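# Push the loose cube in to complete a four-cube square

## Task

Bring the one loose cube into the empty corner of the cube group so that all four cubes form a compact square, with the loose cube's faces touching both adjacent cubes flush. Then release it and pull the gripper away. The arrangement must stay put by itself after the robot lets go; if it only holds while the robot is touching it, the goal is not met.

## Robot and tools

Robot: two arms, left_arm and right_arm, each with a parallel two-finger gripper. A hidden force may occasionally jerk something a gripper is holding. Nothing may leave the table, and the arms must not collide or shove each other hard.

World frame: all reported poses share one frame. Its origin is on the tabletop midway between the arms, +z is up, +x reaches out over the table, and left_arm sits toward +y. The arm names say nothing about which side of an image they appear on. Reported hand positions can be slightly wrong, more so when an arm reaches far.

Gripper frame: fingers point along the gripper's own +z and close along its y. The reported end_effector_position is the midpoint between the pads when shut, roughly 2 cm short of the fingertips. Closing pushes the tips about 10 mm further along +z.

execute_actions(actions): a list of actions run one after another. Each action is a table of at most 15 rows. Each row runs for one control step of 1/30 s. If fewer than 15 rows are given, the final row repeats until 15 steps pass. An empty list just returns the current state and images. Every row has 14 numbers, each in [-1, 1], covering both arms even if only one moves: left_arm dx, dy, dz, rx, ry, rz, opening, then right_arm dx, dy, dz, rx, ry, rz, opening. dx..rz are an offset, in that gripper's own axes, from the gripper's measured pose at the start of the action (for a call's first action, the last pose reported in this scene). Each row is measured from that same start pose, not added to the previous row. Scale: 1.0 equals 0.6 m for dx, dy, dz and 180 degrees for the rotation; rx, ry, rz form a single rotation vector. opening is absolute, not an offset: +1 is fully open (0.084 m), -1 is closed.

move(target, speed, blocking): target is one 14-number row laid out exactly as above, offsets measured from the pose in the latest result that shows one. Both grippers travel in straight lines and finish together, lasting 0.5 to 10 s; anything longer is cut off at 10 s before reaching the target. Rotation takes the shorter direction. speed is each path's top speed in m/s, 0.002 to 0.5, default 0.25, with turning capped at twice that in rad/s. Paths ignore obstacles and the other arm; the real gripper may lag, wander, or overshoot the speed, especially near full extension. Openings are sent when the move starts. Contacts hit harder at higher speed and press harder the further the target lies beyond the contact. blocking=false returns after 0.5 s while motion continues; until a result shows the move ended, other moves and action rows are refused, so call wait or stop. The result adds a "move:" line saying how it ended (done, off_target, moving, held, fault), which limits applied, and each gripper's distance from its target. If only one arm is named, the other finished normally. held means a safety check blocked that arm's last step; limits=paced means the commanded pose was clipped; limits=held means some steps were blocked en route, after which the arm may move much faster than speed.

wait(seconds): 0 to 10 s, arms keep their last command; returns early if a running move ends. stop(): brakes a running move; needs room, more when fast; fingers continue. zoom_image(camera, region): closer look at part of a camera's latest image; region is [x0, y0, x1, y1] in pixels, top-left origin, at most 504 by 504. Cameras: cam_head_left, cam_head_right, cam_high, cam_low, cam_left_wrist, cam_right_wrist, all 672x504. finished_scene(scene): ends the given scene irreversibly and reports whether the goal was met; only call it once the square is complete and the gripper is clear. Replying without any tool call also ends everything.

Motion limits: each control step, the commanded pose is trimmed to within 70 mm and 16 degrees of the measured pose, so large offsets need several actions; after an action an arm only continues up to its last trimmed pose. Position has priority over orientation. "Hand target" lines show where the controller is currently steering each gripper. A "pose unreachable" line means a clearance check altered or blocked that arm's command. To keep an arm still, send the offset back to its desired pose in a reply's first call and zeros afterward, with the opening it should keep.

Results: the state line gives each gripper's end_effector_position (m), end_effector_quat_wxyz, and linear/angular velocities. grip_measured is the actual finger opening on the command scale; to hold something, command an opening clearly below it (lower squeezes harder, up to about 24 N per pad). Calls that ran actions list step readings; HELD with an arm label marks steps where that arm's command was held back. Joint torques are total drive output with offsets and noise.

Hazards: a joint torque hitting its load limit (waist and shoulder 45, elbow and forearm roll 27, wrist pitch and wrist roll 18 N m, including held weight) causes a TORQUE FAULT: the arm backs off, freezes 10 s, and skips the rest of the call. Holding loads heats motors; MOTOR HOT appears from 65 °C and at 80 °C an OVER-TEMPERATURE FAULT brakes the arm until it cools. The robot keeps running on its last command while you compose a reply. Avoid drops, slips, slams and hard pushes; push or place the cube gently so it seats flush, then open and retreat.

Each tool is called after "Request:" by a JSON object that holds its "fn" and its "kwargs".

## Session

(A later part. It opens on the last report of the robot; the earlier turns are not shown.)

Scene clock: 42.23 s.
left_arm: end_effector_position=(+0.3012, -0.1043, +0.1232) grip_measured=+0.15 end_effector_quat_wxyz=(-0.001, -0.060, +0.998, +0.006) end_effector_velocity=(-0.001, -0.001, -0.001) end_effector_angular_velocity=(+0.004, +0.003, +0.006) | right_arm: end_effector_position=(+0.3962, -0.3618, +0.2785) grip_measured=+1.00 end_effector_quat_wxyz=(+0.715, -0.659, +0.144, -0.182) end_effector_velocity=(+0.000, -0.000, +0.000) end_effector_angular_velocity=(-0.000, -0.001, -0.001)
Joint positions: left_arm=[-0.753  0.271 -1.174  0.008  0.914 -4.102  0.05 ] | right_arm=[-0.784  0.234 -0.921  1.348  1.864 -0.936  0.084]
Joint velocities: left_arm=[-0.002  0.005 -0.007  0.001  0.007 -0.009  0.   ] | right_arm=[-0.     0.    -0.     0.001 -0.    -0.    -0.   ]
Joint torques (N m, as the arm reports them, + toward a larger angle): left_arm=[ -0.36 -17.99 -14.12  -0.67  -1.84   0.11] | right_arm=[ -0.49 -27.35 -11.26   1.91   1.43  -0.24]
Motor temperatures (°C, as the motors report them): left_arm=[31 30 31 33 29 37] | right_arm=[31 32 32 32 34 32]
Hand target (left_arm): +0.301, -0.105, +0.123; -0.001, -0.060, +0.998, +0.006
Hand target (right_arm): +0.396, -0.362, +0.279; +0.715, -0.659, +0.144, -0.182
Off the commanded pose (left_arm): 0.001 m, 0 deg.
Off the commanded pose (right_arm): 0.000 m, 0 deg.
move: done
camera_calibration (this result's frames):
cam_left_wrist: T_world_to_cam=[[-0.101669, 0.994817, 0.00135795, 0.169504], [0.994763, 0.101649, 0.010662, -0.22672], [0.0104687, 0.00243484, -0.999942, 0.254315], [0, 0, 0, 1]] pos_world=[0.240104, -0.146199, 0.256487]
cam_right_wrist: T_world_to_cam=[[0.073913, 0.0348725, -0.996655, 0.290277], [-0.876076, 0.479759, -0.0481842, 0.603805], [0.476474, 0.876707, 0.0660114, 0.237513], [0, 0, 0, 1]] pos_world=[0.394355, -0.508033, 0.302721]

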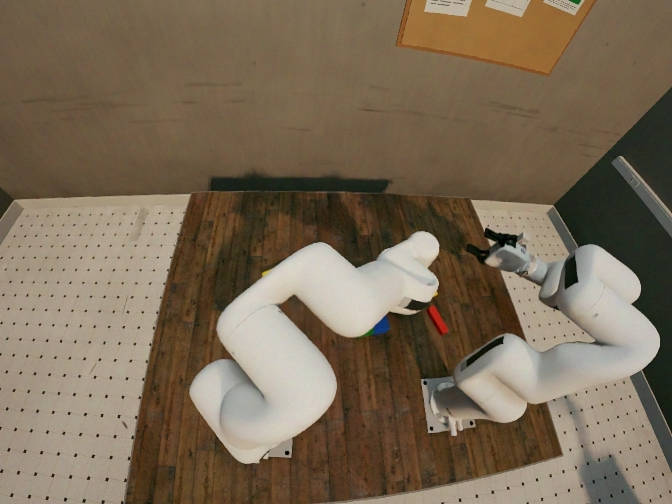

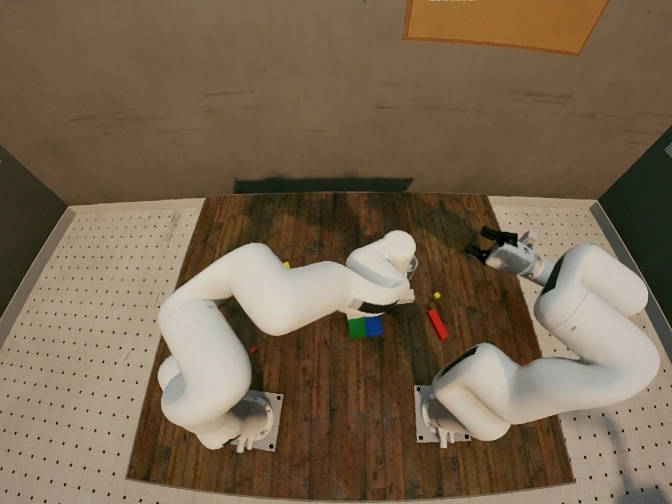

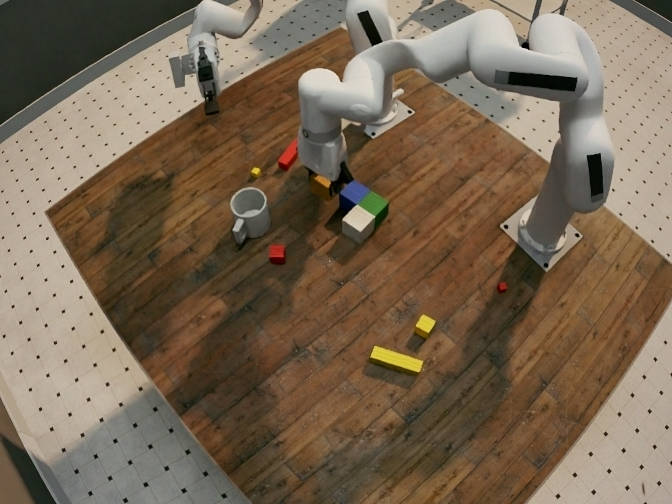

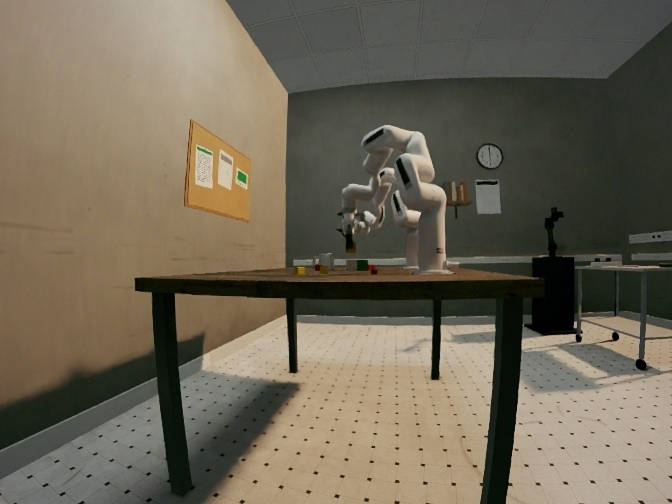

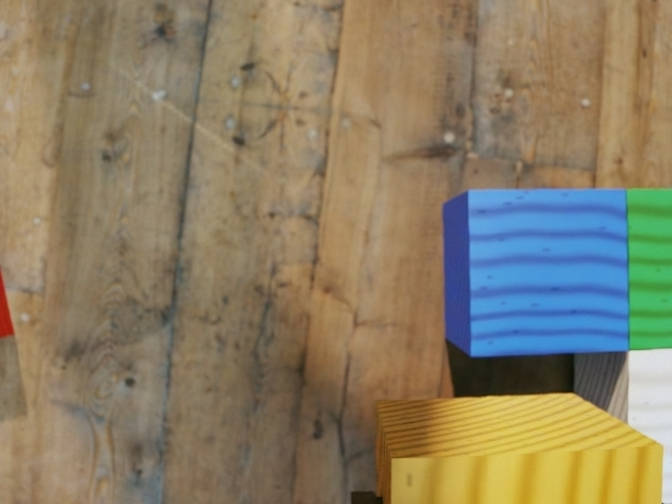

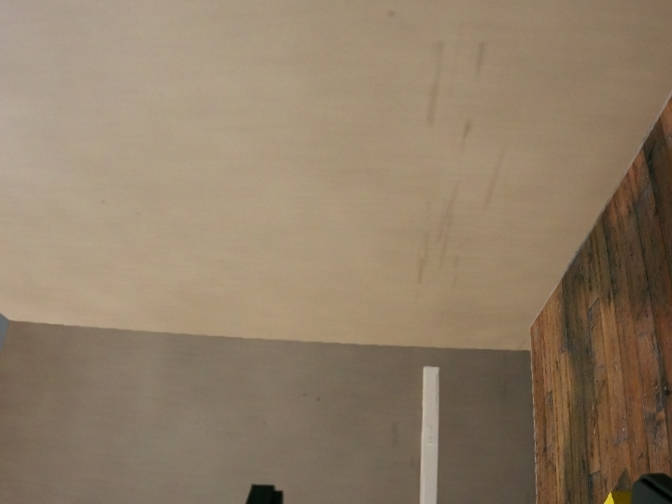

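Request:
{"fn": "move", "kwargs": {"target": [0,0.008,0.141,0,0,0,-0.3,0,0,0,0,0,0,1], "speed": 0.08}}

Scene clock: 46.70 s.
left_arm: end_effector_position=(+0.3010, -0.0988, +0.0392) grip_measured=+0.15 end_effector_quat_wxyz=(-0.000, -0.061, +0.998, +0.006) end_effector_velocity=(-0.001, +0.001, -0.002) end_effector_angular_velocity=(+0.002, +0.003, +0.001) | right_arm: end_effector_position=(+0.3962, -0.3618, +0.2785) grip_measured=+1.00 end_effector_quat_wxyz=(+0.715, -0.659, +0.144, -0.182) end_effector_velocity=(-0.000, -0.000, +0.000) end_effector_angular_velocity=(+0.000, +0.000, +0.001)
Joint positions: left_arm=[-0.746  0.411 -1.1    0.01   0.699 -4.099  0.05 ] | right_arm=[-0.784  0.234 -0.921  1.348  1.864 -0.936  0.084]
Joint velocities: left_arm=[ 0.     0.001  0.004 -0.001 -0.002  0.     0.   ] | right_arm=[-0.     0.    -0.    -0.001  0.001  0.001 -0.   ]
Joint torques (N m, as the arm reports them, + toward a larger angle): left_arm=[ -0.17 -18.82 -12.62  -0.82  -1.87   0.08] | right_arm=[ -0.96 -27.53 -11.18   1.94   1.77  -0.39]
Motor temperatures (°C, as the motors report them): left_arm=[31 31 31 33 29 37] | right_arm=[31 32 32 32 34 32]
Hand target (left_arm): +0.301, -0.099, +0.039; -0.001, -0.061, +0.998, +0.006
Hand target (right_arm): +0.396, -0.362, +0.279; +0.715, -0.659, +0.144, -0.182
Off the commanded pose (left_arm): 0.001 m, 0 deg.
Off the commanded pose (right_arm): 0.000 m, 0 deg.
move: done
camera_calibration (this result's frames):
cam_left_wrist: T_world_to_cam=[[-0.102102, 0.994774, 0.000710249, 0.164278], [0.994708, 0.102087, 0.0116186, -0.226241], [0.0114854, 0.00189278, -0.999932, 0.169981], [0, 0, 0, 1]] pos_world=[0.239864, -0.140645, 0.172481]
cam_right_wrist: T_world_to_cam=[[0.073913, 0.0348724, -0.996655, 0.290277], [-0.876076, 0.479759, -0.0481843, 0.603805], [0.476474, 0.876707, 0.0660114, 0.237513], [0, 0, 0, 1]] pos_world=[0.394355, -0.508033, 0.302721]

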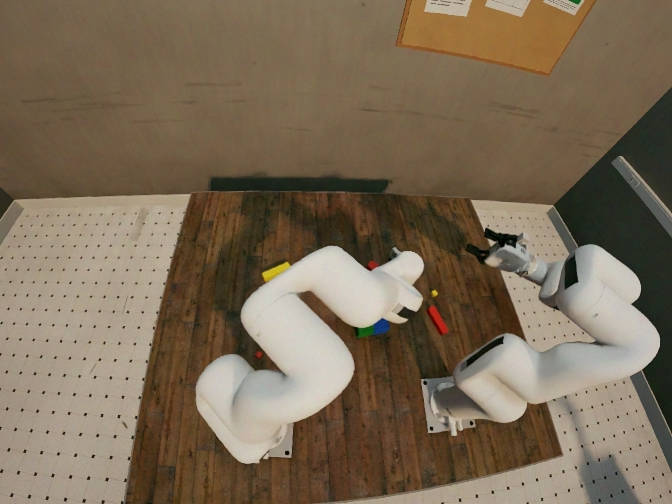

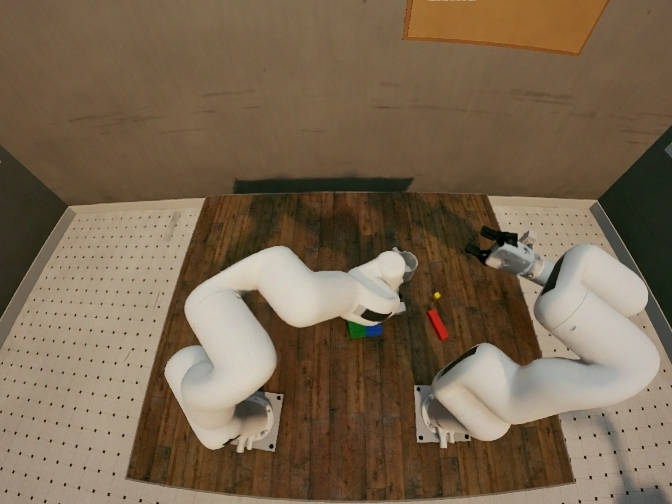

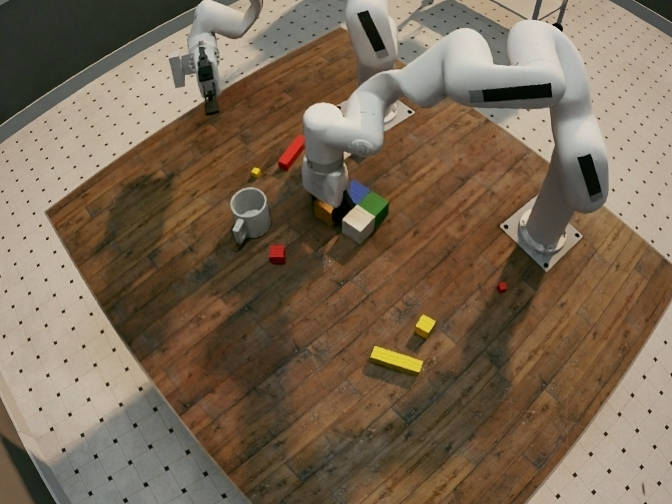

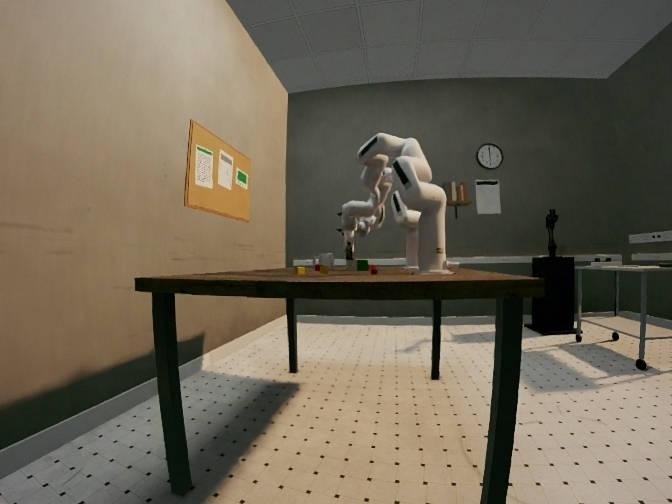

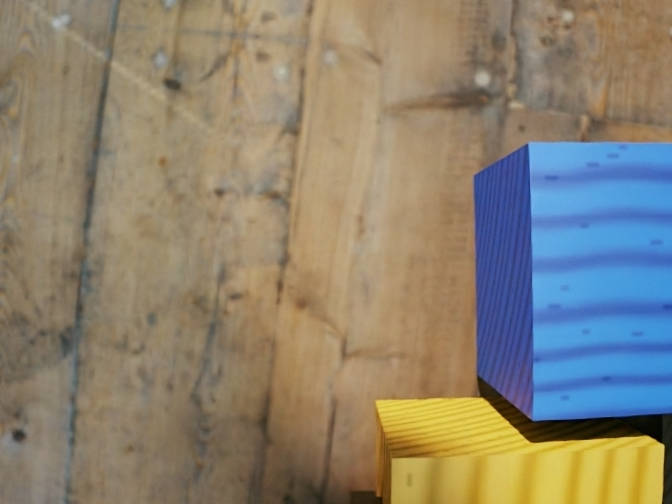

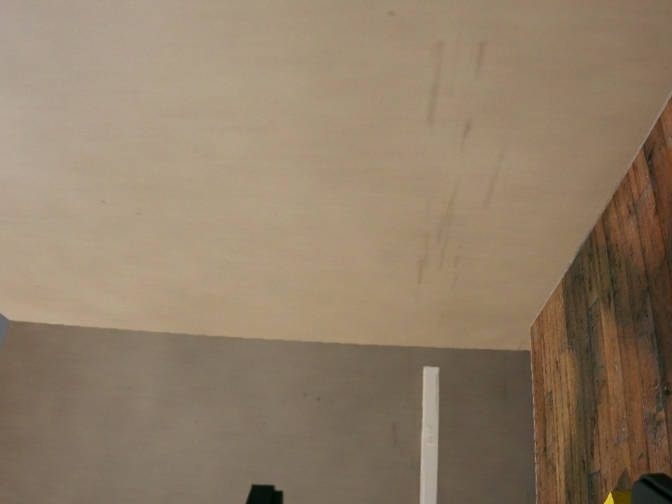

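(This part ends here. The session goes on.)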